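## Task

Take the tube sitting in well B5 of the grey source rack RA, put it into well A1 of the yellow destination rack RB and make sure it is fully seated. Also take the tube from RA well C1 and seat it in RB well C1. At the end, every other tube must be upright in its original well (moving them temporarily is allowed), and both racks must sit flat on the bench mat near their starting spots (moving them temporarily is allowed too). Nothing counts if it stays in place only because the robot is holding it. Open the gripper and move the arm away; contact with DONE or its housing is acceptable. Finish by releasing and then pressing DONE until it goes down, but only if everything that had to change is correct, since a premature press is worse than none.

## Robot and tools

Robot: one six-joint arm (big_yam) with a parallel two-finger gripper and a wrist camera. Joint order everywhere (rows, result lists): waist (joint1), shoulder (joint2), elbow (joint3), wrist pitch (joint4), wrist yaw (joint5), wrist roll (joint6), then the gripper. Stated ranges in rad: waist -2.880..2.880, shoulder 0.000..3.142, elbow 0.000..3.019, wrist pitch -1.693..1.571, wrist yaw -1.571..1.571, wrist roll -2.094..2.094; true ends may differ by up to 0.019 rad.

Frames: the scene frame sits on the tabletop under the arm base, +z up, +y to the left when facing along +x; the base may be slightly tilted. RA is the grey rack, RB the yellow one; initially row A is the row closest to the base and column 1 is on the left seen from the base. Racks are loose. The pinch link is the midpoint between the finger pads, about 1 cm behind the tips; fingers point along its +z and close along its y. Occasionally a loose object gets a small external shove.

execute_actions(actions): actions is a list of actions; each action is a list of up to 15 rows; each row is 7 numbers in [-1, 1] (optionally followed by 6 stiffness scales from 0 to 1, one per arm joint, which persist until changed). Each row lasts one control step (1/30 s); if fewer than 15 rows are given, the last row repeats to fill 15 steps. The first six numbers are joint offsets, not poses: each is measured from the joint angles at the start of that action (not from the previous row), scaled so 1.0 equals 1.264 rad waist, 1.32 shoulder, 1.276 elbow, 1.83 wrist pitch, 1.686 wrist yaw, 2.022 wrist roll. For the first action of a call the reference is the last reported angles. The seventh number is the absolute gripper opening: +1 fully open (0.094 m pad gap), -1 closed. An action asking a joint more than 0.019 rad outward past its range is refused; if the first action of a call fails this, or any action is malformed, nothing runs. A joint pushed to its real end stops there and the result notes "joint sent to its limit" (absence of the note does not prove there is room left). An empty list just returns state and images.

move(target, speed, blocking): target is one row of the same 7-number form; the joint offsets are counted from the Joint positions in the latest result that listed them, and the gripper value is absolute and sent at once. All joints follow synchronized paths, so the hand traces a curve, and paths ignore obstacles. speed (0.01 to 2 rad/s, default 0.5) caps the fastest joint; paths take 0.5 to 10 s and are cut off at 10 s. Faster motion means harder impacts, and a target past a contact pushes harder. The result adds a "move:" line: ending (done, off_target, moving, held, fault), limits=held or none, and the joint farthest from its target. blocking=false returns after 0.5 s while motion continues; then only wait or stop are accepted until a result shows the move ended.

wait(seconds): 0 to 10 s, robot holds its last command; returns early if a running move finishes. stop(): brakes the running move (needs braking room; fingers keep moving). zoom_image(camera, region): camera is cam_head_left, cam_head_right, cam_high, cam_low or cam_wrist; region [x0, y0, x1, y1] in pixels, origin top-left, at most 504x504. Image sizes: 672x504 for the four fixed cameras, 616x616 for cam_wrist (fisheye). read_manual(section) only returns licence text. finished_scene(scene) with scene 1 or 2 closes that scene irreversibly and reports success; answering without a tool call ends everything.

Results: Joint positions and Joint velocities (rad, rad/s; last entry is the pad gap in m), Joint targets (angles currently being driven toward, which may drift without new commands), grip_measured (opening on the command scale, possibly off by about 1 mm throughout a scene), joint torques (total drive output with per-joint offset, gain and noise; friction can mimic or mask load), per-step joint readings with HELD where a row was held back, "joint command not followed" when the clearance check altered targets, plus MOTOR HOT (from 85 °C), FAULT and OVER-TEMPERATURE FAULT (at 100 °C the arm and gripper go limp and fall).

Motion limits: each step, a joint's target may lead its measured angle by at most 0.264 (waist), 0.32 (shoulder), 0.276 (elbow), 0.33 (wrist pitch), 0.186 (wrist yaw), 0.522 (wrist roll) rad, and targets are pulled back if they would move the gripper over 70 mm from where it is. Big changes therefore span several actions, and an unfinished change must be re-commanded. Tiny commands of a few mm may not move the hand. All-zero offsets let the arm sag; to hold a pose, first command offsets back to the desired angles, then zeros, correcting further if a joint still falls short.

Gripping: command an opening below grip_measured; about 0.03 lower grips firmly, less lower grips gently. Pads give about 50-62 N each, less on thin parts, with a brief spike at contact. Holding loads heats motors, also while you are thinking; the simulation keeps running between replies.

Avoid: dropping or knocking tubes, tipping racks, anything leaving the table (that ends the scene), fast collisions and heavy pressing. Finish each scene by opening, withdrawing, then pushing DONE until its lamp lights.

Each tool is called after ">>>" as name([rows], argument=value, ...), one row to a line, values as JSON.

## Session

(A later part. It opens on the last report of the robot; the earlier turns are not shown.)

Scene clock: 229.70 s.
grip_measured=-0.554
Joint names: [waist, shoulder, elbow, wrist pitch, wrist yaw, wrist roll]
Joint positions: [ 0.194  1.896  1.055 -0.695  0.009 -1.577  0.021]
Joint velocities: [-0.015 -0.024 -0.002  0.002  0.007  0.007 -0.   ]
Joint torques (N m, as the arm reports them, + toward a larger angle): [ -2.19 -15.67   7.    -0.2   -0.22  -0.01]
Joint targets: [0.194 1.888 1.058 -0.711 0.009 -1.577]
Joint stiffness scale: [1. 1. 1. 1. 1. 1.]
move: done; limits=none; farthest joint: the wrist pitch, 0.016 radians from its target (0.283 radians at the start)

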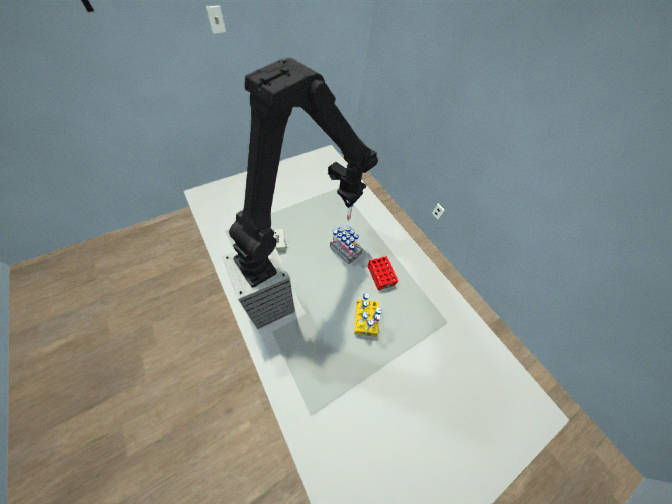

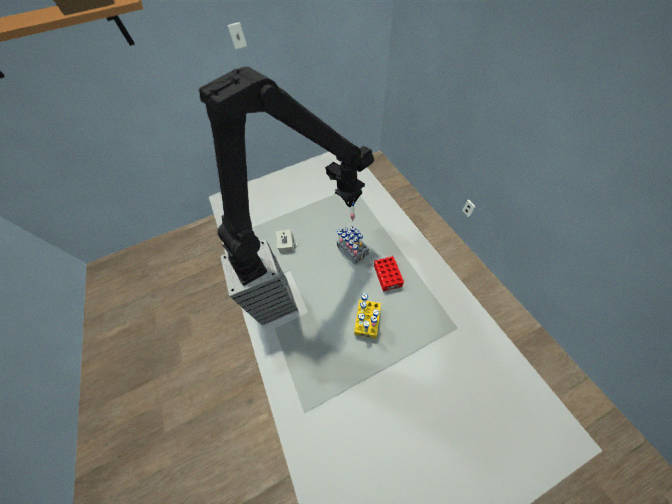

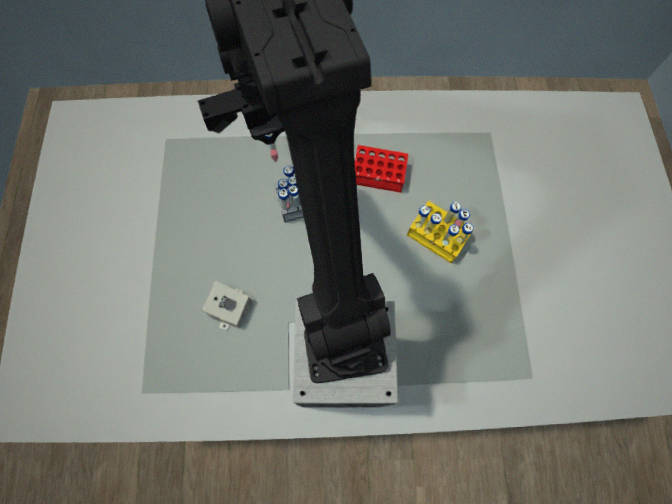

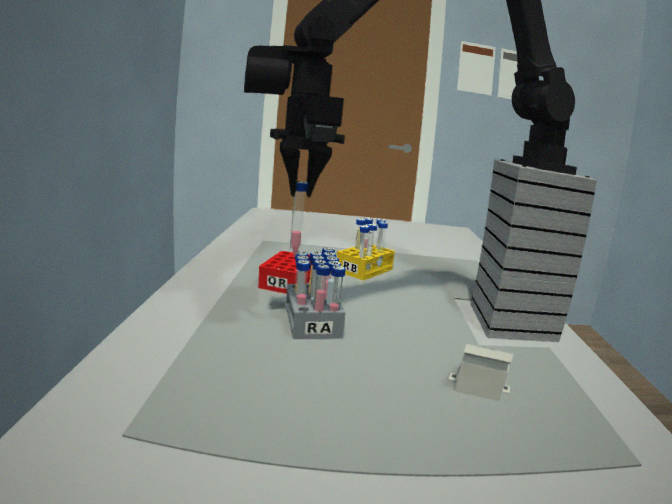

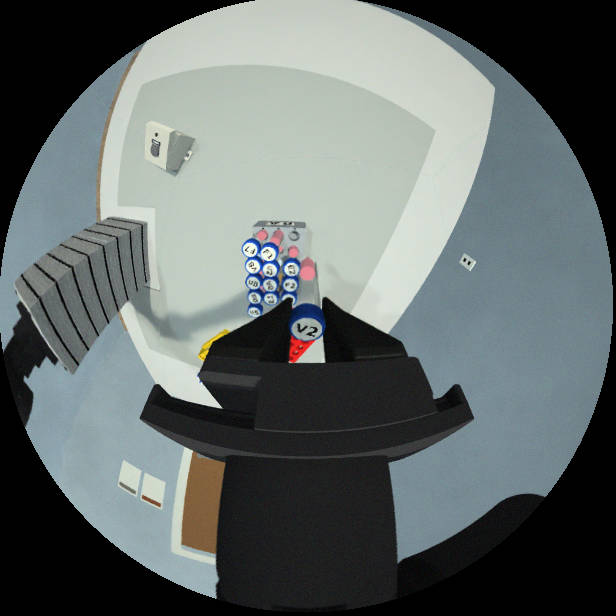

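>>> move(target=[-0.638,0,0.012,-0.02,0,0,-0.6], speed=0.4)

>>> move(target=[0,0.115,-0.07,0.125,0,0,-0.6], speed=0.12)

>>> zoom_image(camera="cam_wrist", region=[230,180,390,340])

Scene clock: 245.10 s.
grip_measured=-0.554
Joint names: [waist, shoulder, elbow, wrist pitch, wrist yaw, wrist roll]
Joint positions: [-0.616  1.896  1.055 -0.715  0.009 -1.577  0.021]
Joint velocities: [-0.005  0.005  0.002 -0.002 -0.007 -0.051  0.   ]
Joint torques (N m, as the arm reports them, + toward a larger angle): [ -2.15 -14.29   8.13  -0.17  -0.23  -0.03]
Joint targets: [-0.613 1.896 1.070 -0.731 0.009 -1.577]
Joint stiffness scale: [1. 1. 1. 1. 1. 1.]
move: done; limits=none; farthest joint: the wrist pitch, 0.016 radians from its target (0.037 radians at the start)

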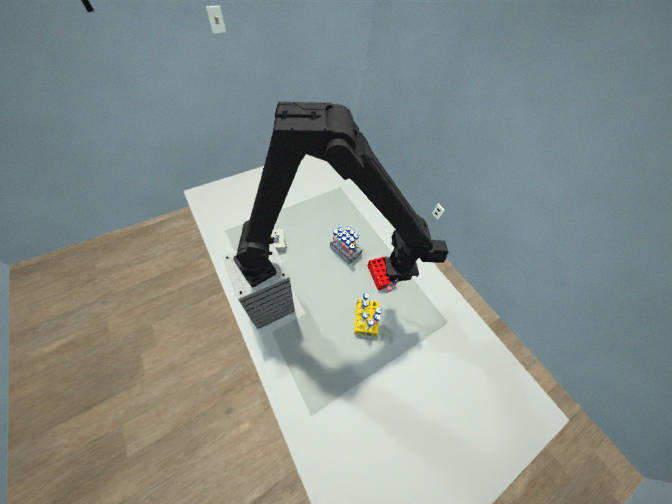

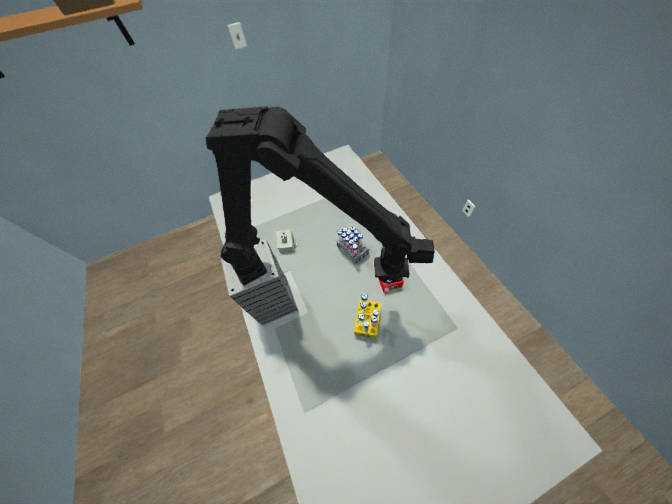

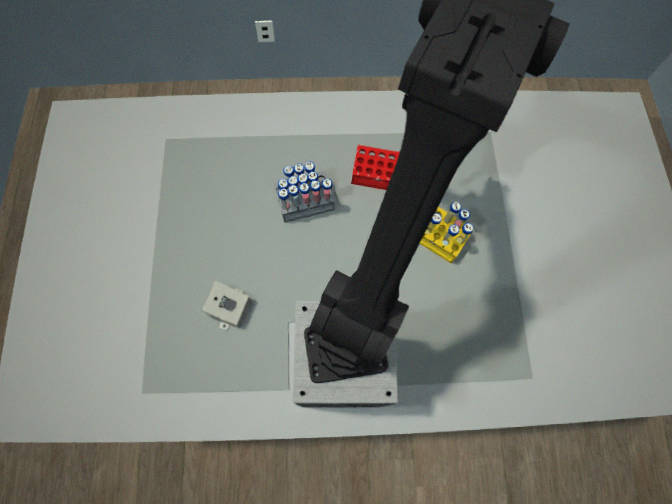

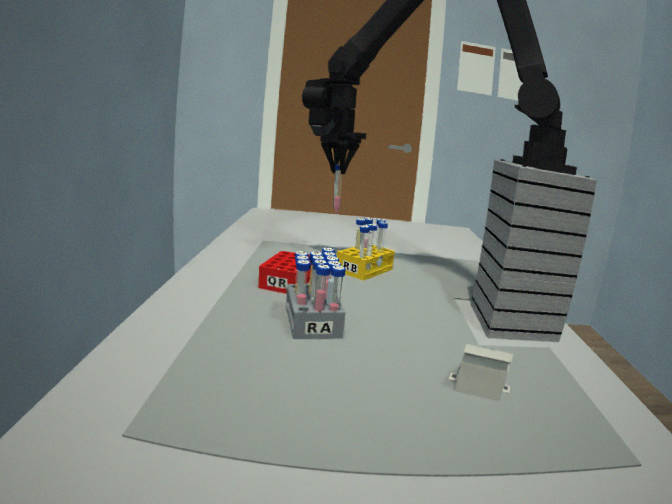

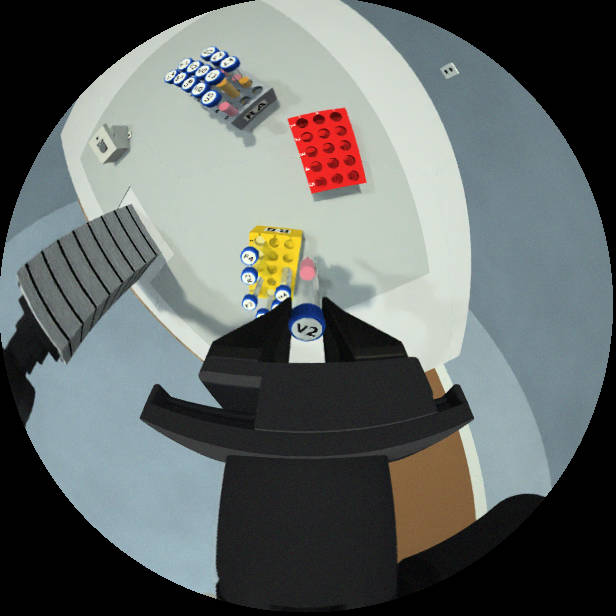

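Scene clock: 247.33 s.
grip_measured=-0.554
Joint names: [waist, shoulder, elbow, wrist pitch, wrist yaw, wrist roll]
Joint positions: [-0.616  2.036  0.967 -0.504  0.009 -1.577  0.021]
Joint velocities: [-0.015 -0.015  0.002 -0.012 -0.095 -0.007  0.   ]
Joint torques (N m, as the arm reports them, + toward a larger angle): [ -2.35 -13.45   4.81   0.94  -0.23  -0.02]
Joint targets: [-0.616 2.048 0.966 -0.486 0.009 -1.577]
Joint stiffness scale: [1. 1. 1. 1. 1. 1.]
move: done; limits=none; farthest joint: the wrist pitch, 0.018 radians from its target (0.229 radians at the start)

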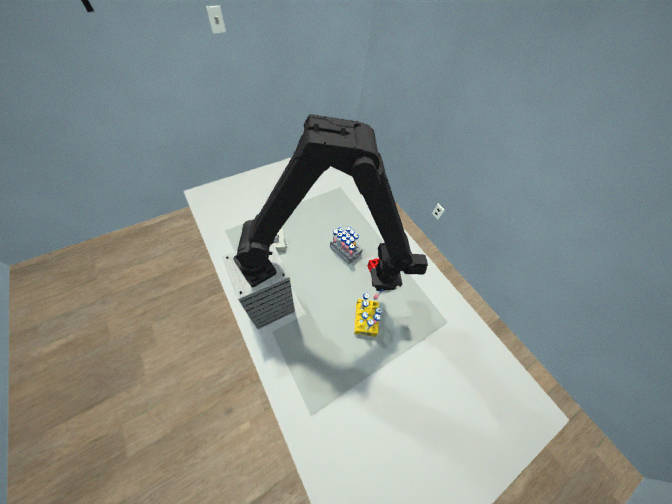

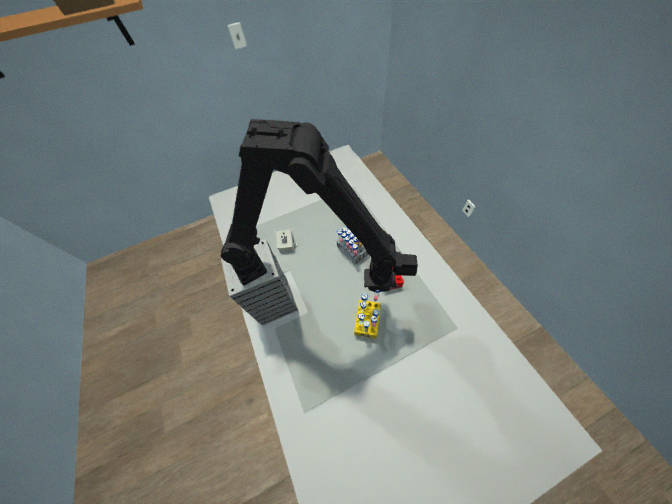

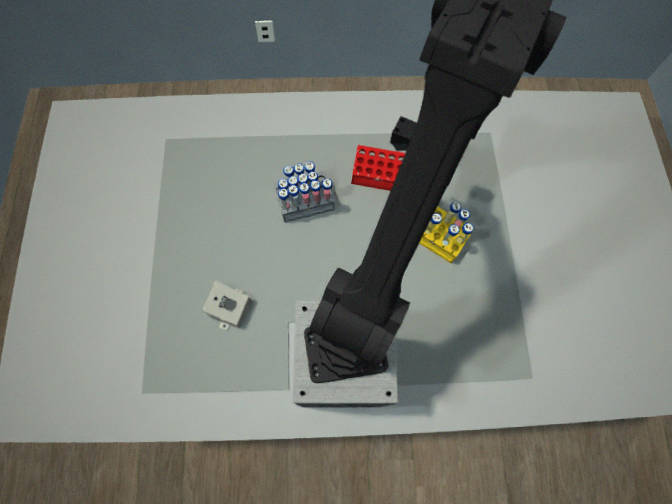

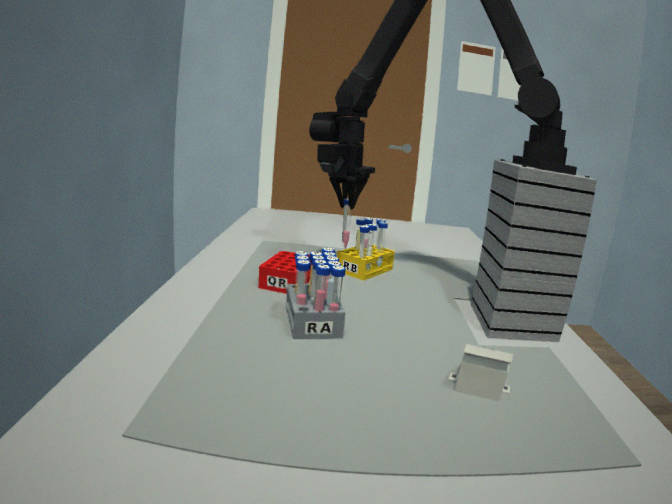

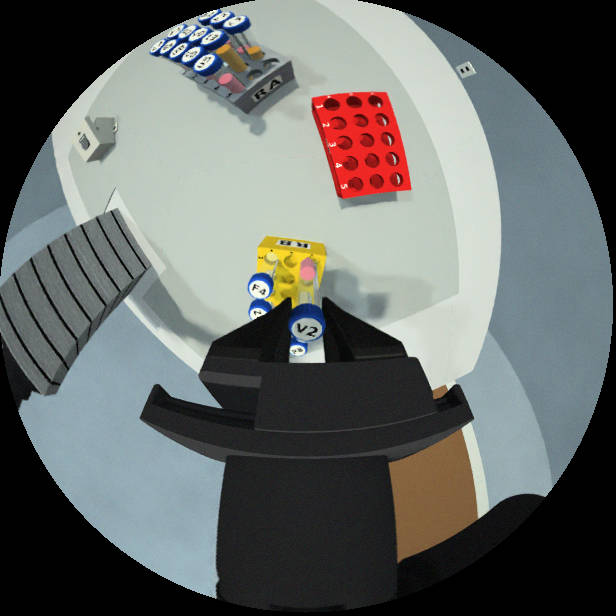

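Region (230, 180, 390, 340) of cam_wrist's 616x616 image, scaled by 3.150, with more detail than that image has.

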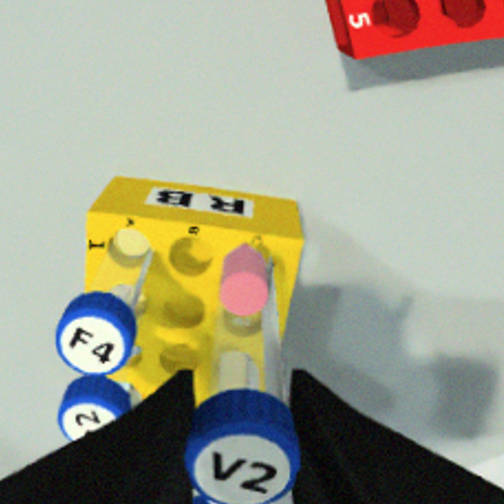

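>>> move(target=[-0.02,0.022,0.022,0.014,0,0,-0.6], speed=0.05)

>>> zoom_image(camera="cam_wrist", region=[230,180,390,340])

Scene clock: 253.63 s.
grip_measured=-0.554
Joint names: [waist, shoulder, elbow, wrist pitch, wrist yaw, wrist roll]
Joint positions: [-0.627  2.052  0.967 -0.496  0.009 -1.577  0.021]
Joint velocities: [-0.015 -0.005  0.007  0.007 -0.007 -0.022 -0.001]
Joint torques (N m, as the arm reports them, + toward a larger angle): [ -3.81 -13.55   7.14   0.81  -0.22  -0.03]
Joint targets: [-0.641 2.065 0.995 -0.478 0.009 -1.577]
Joint stiffness scale: [1. 1. 1. 1. 1. 1.]
move: off_target; limits=none; farthest joint: the elbow, 0.028 radians from its target (0.028 radians at the start)

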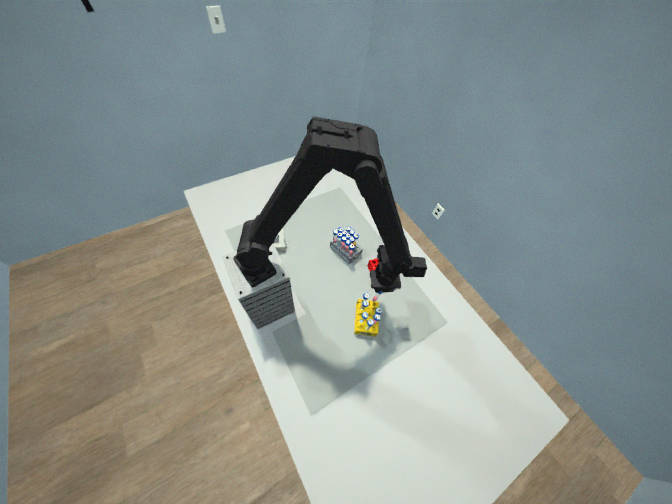

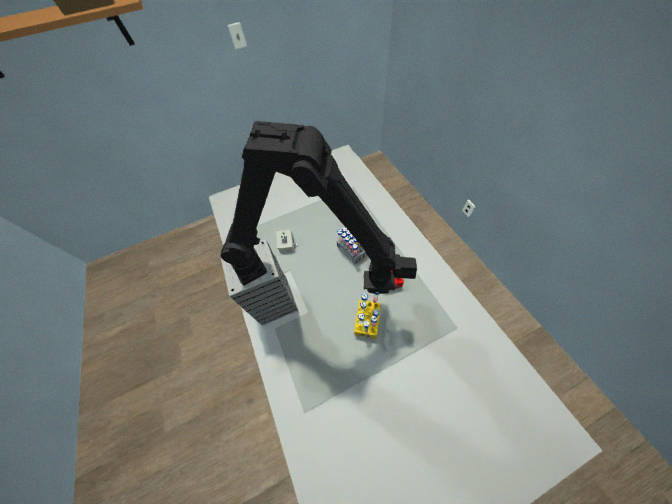

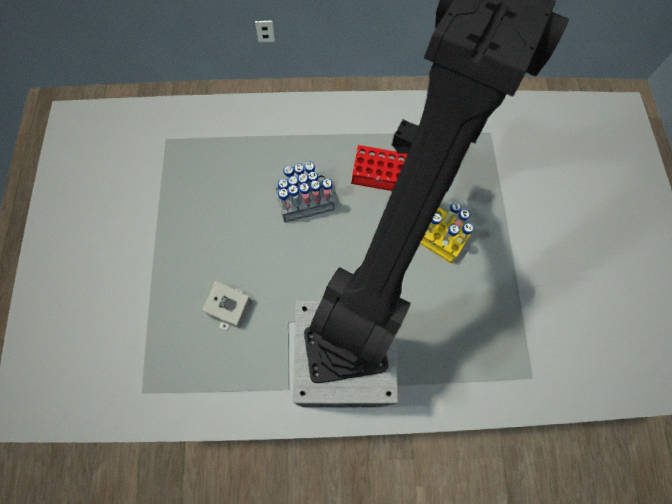

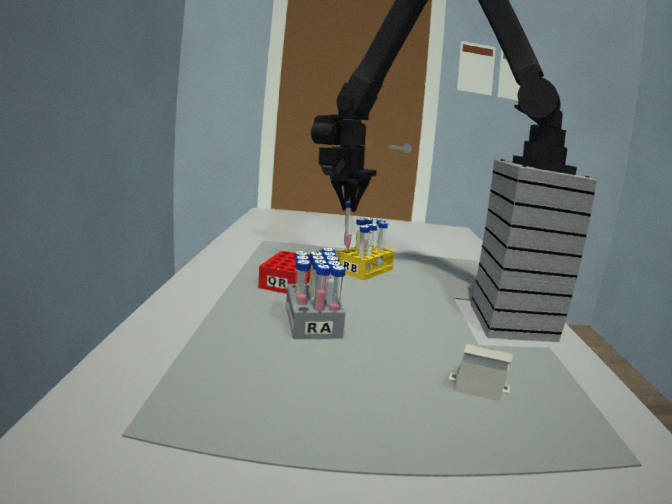

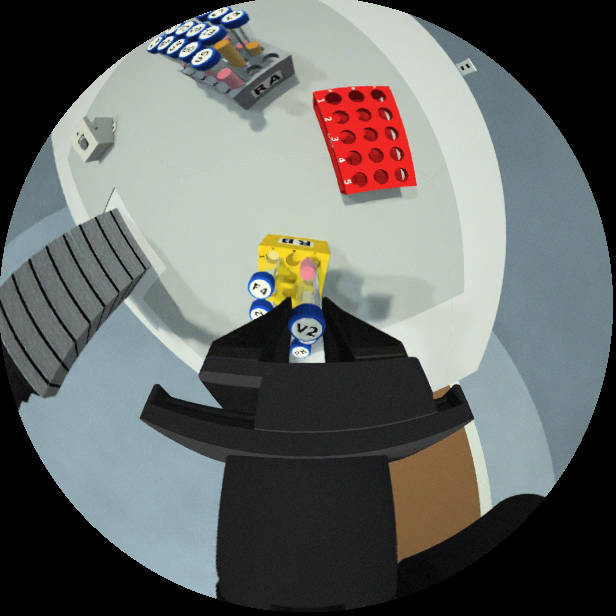

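Region (230, 180, 390, 340) of cam_wrist's 616x616 image, scaled by 3.150, with more detail than that image has.

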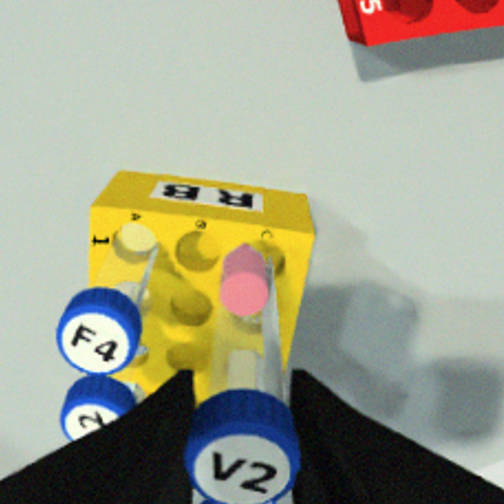

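>>> move(target=[-0.02,0.016,0.039,0,0,0,-0.6], speed=0.05)

>>> zoom_image(camera="cam_wrist", region=[230,180,390,340])

Scene clock: 259.97 s.
grip_measured=-0.554
Joint names: [waist, shoulder, elbow, wrist pitch, wrist yaw, wrist roll]
Joint positions: [-0.639  2.058  0.99  -0.496  0.009 -1.577  0.021]
Joint velocities: [ 0.005 -0.005 -0.007 -0.002  0.022  0.022 -0.   ]
Joint torques (N m, as the arm reports them, + toward a larger angle): [ -2.97 -13.55   7.37   0.45  -0.22  -0.02]
Joint targets: [-0.653 2.074 1.017 -0.496 0.009 -1.577]
Joint stiffness scale: [1. 1. 1. 1. 1. 1.]
move: off_target; limits=none; farthest joint: the elbow, 0.027 radians from its target (0.050 radians at the start)

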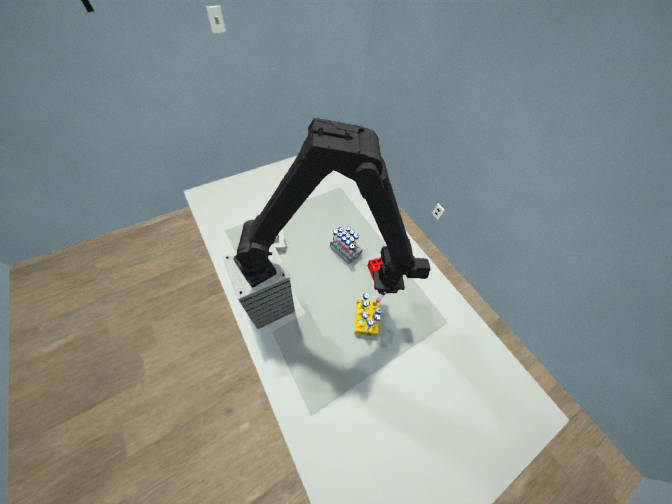

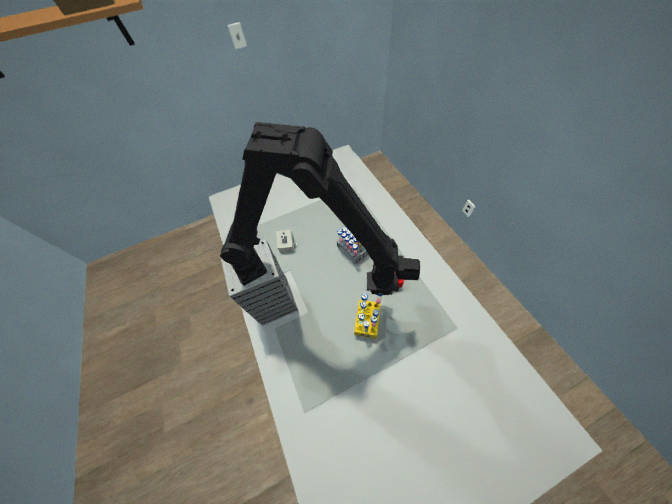

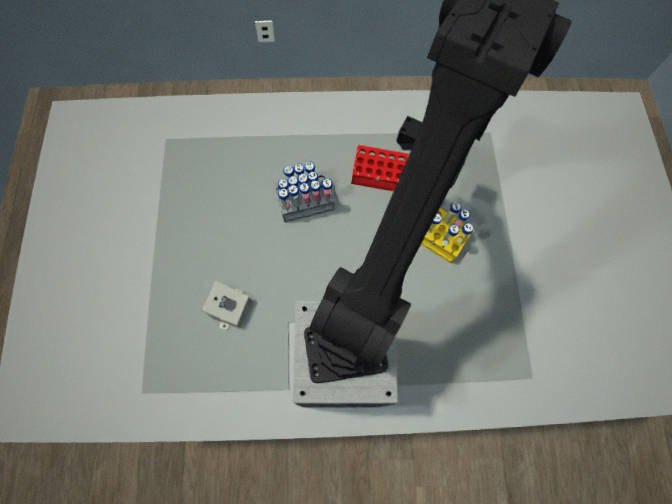

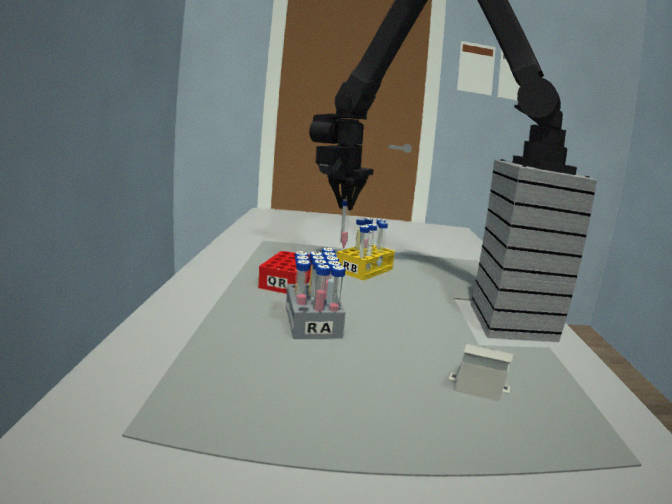

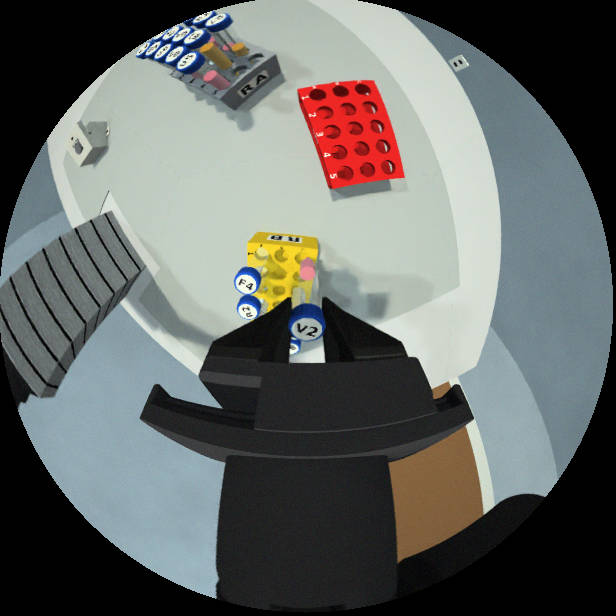

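Region (230, 180, 390, 340) of cam_wrist's 616x616 image, scaled by 3.150, with more detail than that image has.

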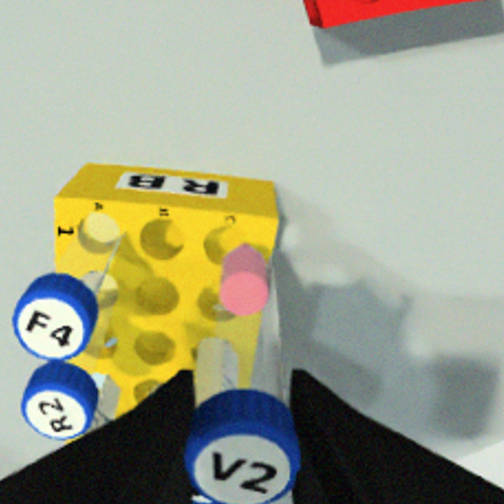

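>>> move(target=[0,0.023,0.015,0,0,0,-0.6], speed=0.05)

>>> zoom_image(camera="cam_wrist", region=[230,180,390,340])

Scene clock: 265.23 s.
grip_measured=-0.554
Joint names: [waist, shoulder, elbow, wrist pitch, wrist yaw, wrist roll]
Joint positions: [-0.639  2.076  0.99  -0.496  0.009 -1.577  0.021]
Joint velocities: [-0.005 -0.015 -0.012 -0.012 -0.037  0.007  0.   ]
Joint torques (N m, as the arm reports them, + toward a larger angle): [ -2.24 -13.63   6.51   0.25  -0.2   -0.04]
Joint targets: [-0.639 2.089 1.009 -0.496 0.009 -1.577]
Joint stiffness scale: [1. 1. 1. 1. 1. 1.]
move: done; limits=none; farthest joint: the elbow, 0.019 radians from its target (0.019 radians at the start)

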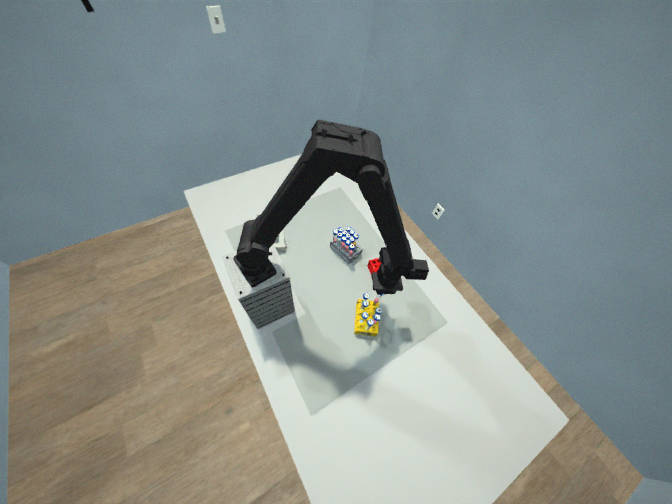

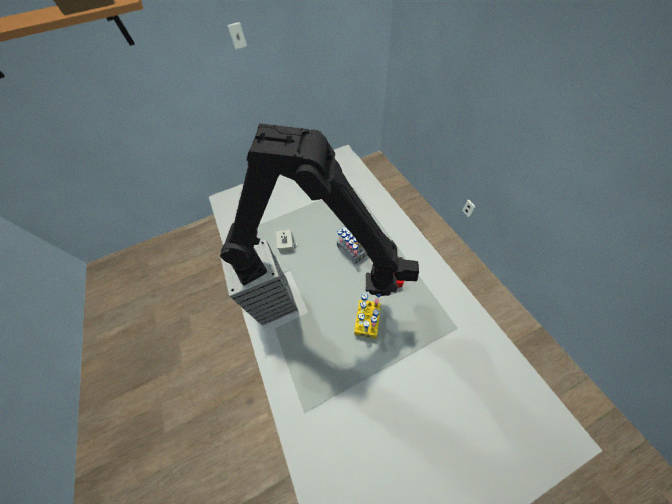

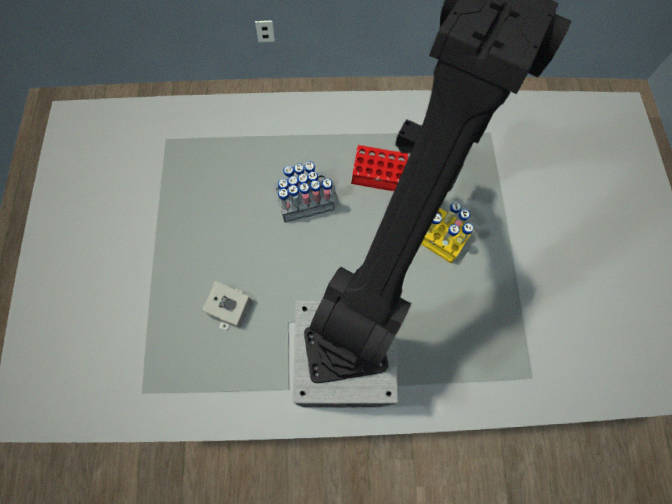

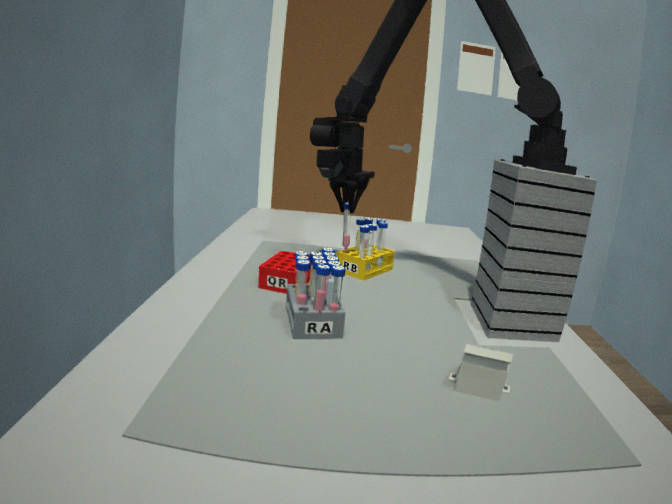

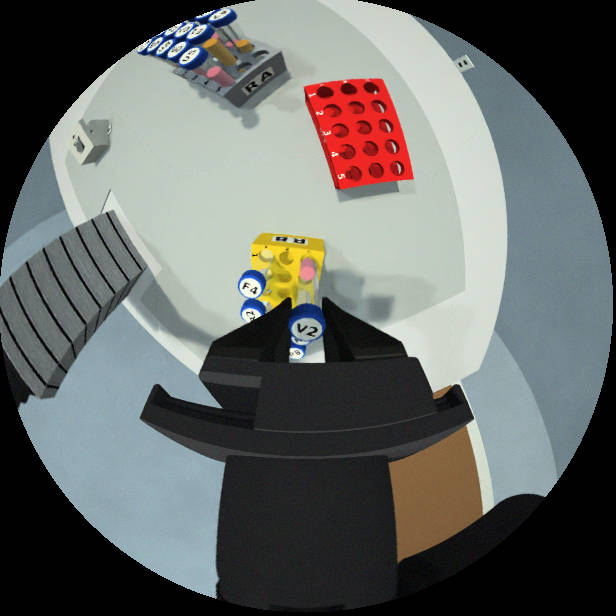

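Region (230, 180, 390, 340) of cam_wrist's 616x616 image, scaled by 3.150, with more detail than that image has.

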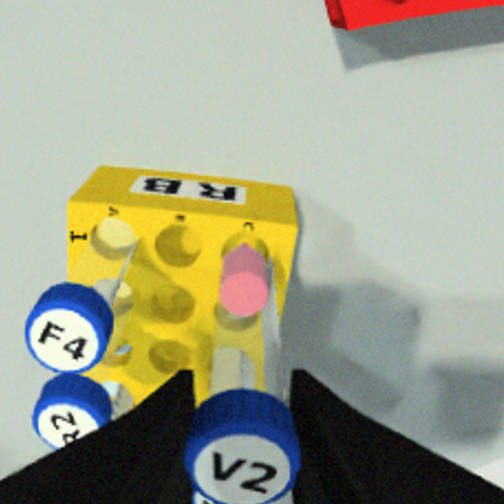

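>>> move(target=[0,0.088,0.034,0.056,0,0,-0.6], speed=0.05)

Scene clock: 271.23 s.
grip_measured=-0.554
Joint names: [waist, shoulder, elbow, wrist pitch, wrist yaw, wrist roll]
Joint positions: [-0.639  2.177  1.008 -0.413  0.013 -1.577  0.021]
Joint velocities: [-0.005 -0.024  0.002  0.012 -0.037 -0.11  -0.001]
Joint torques (N m, as the arm reports them, + toward a larger angle): [ -2.48 -13.4    6.39   0.99  -0.38  -0.01]
Joint targets: [-0.639 2.192 1.034 -0.393 0.009 -1.577]
Joint stiffness scale: [1. 1. 1. 1. 1. 1.]
move: off_target; limits=none; farthest joint: the elbow, 0.025 radians from its target (0.043 radians at the start)

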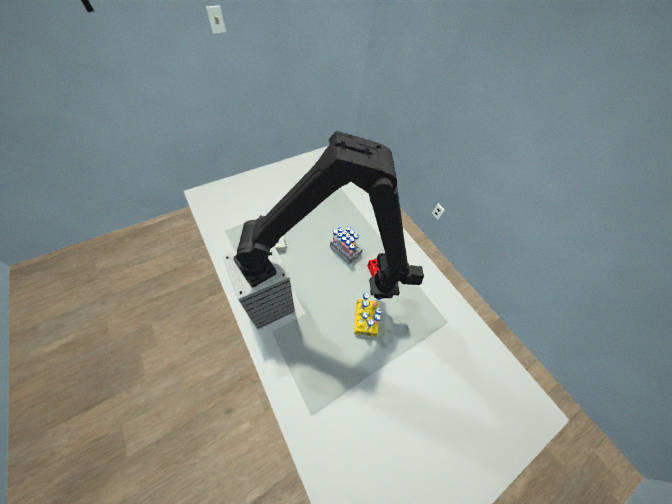

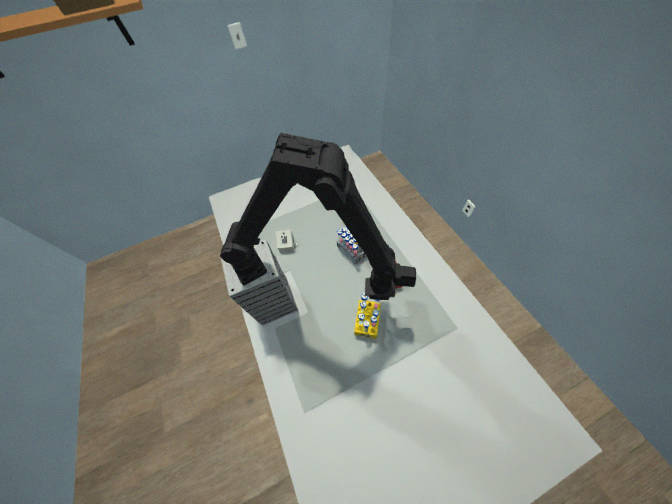

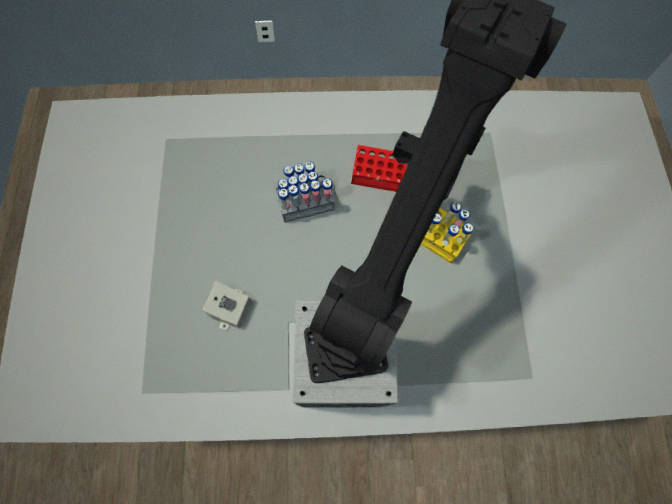

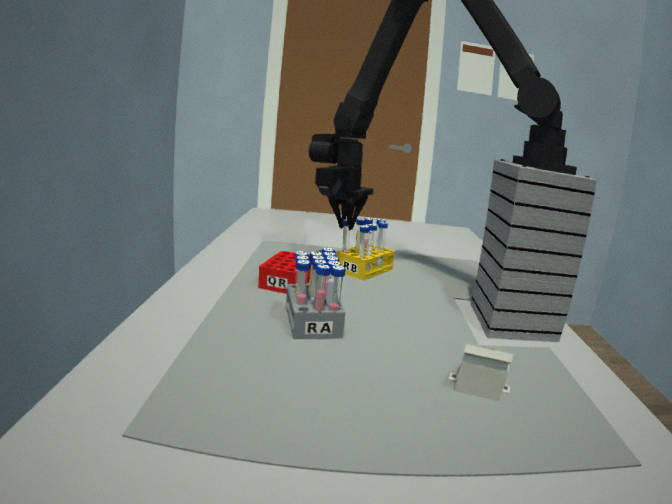

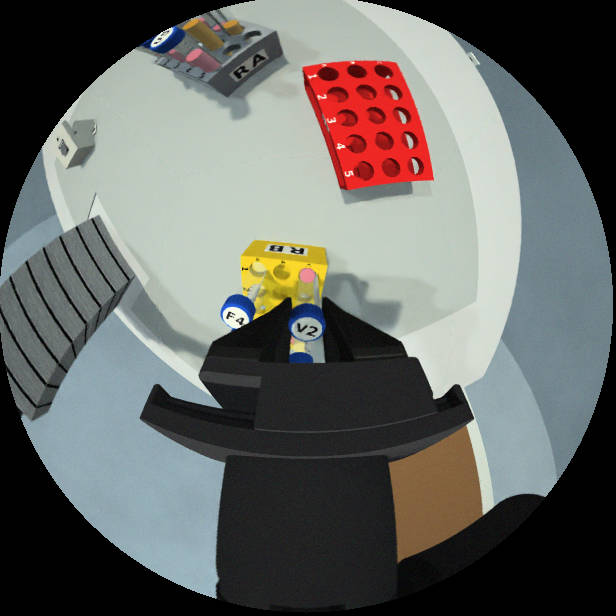

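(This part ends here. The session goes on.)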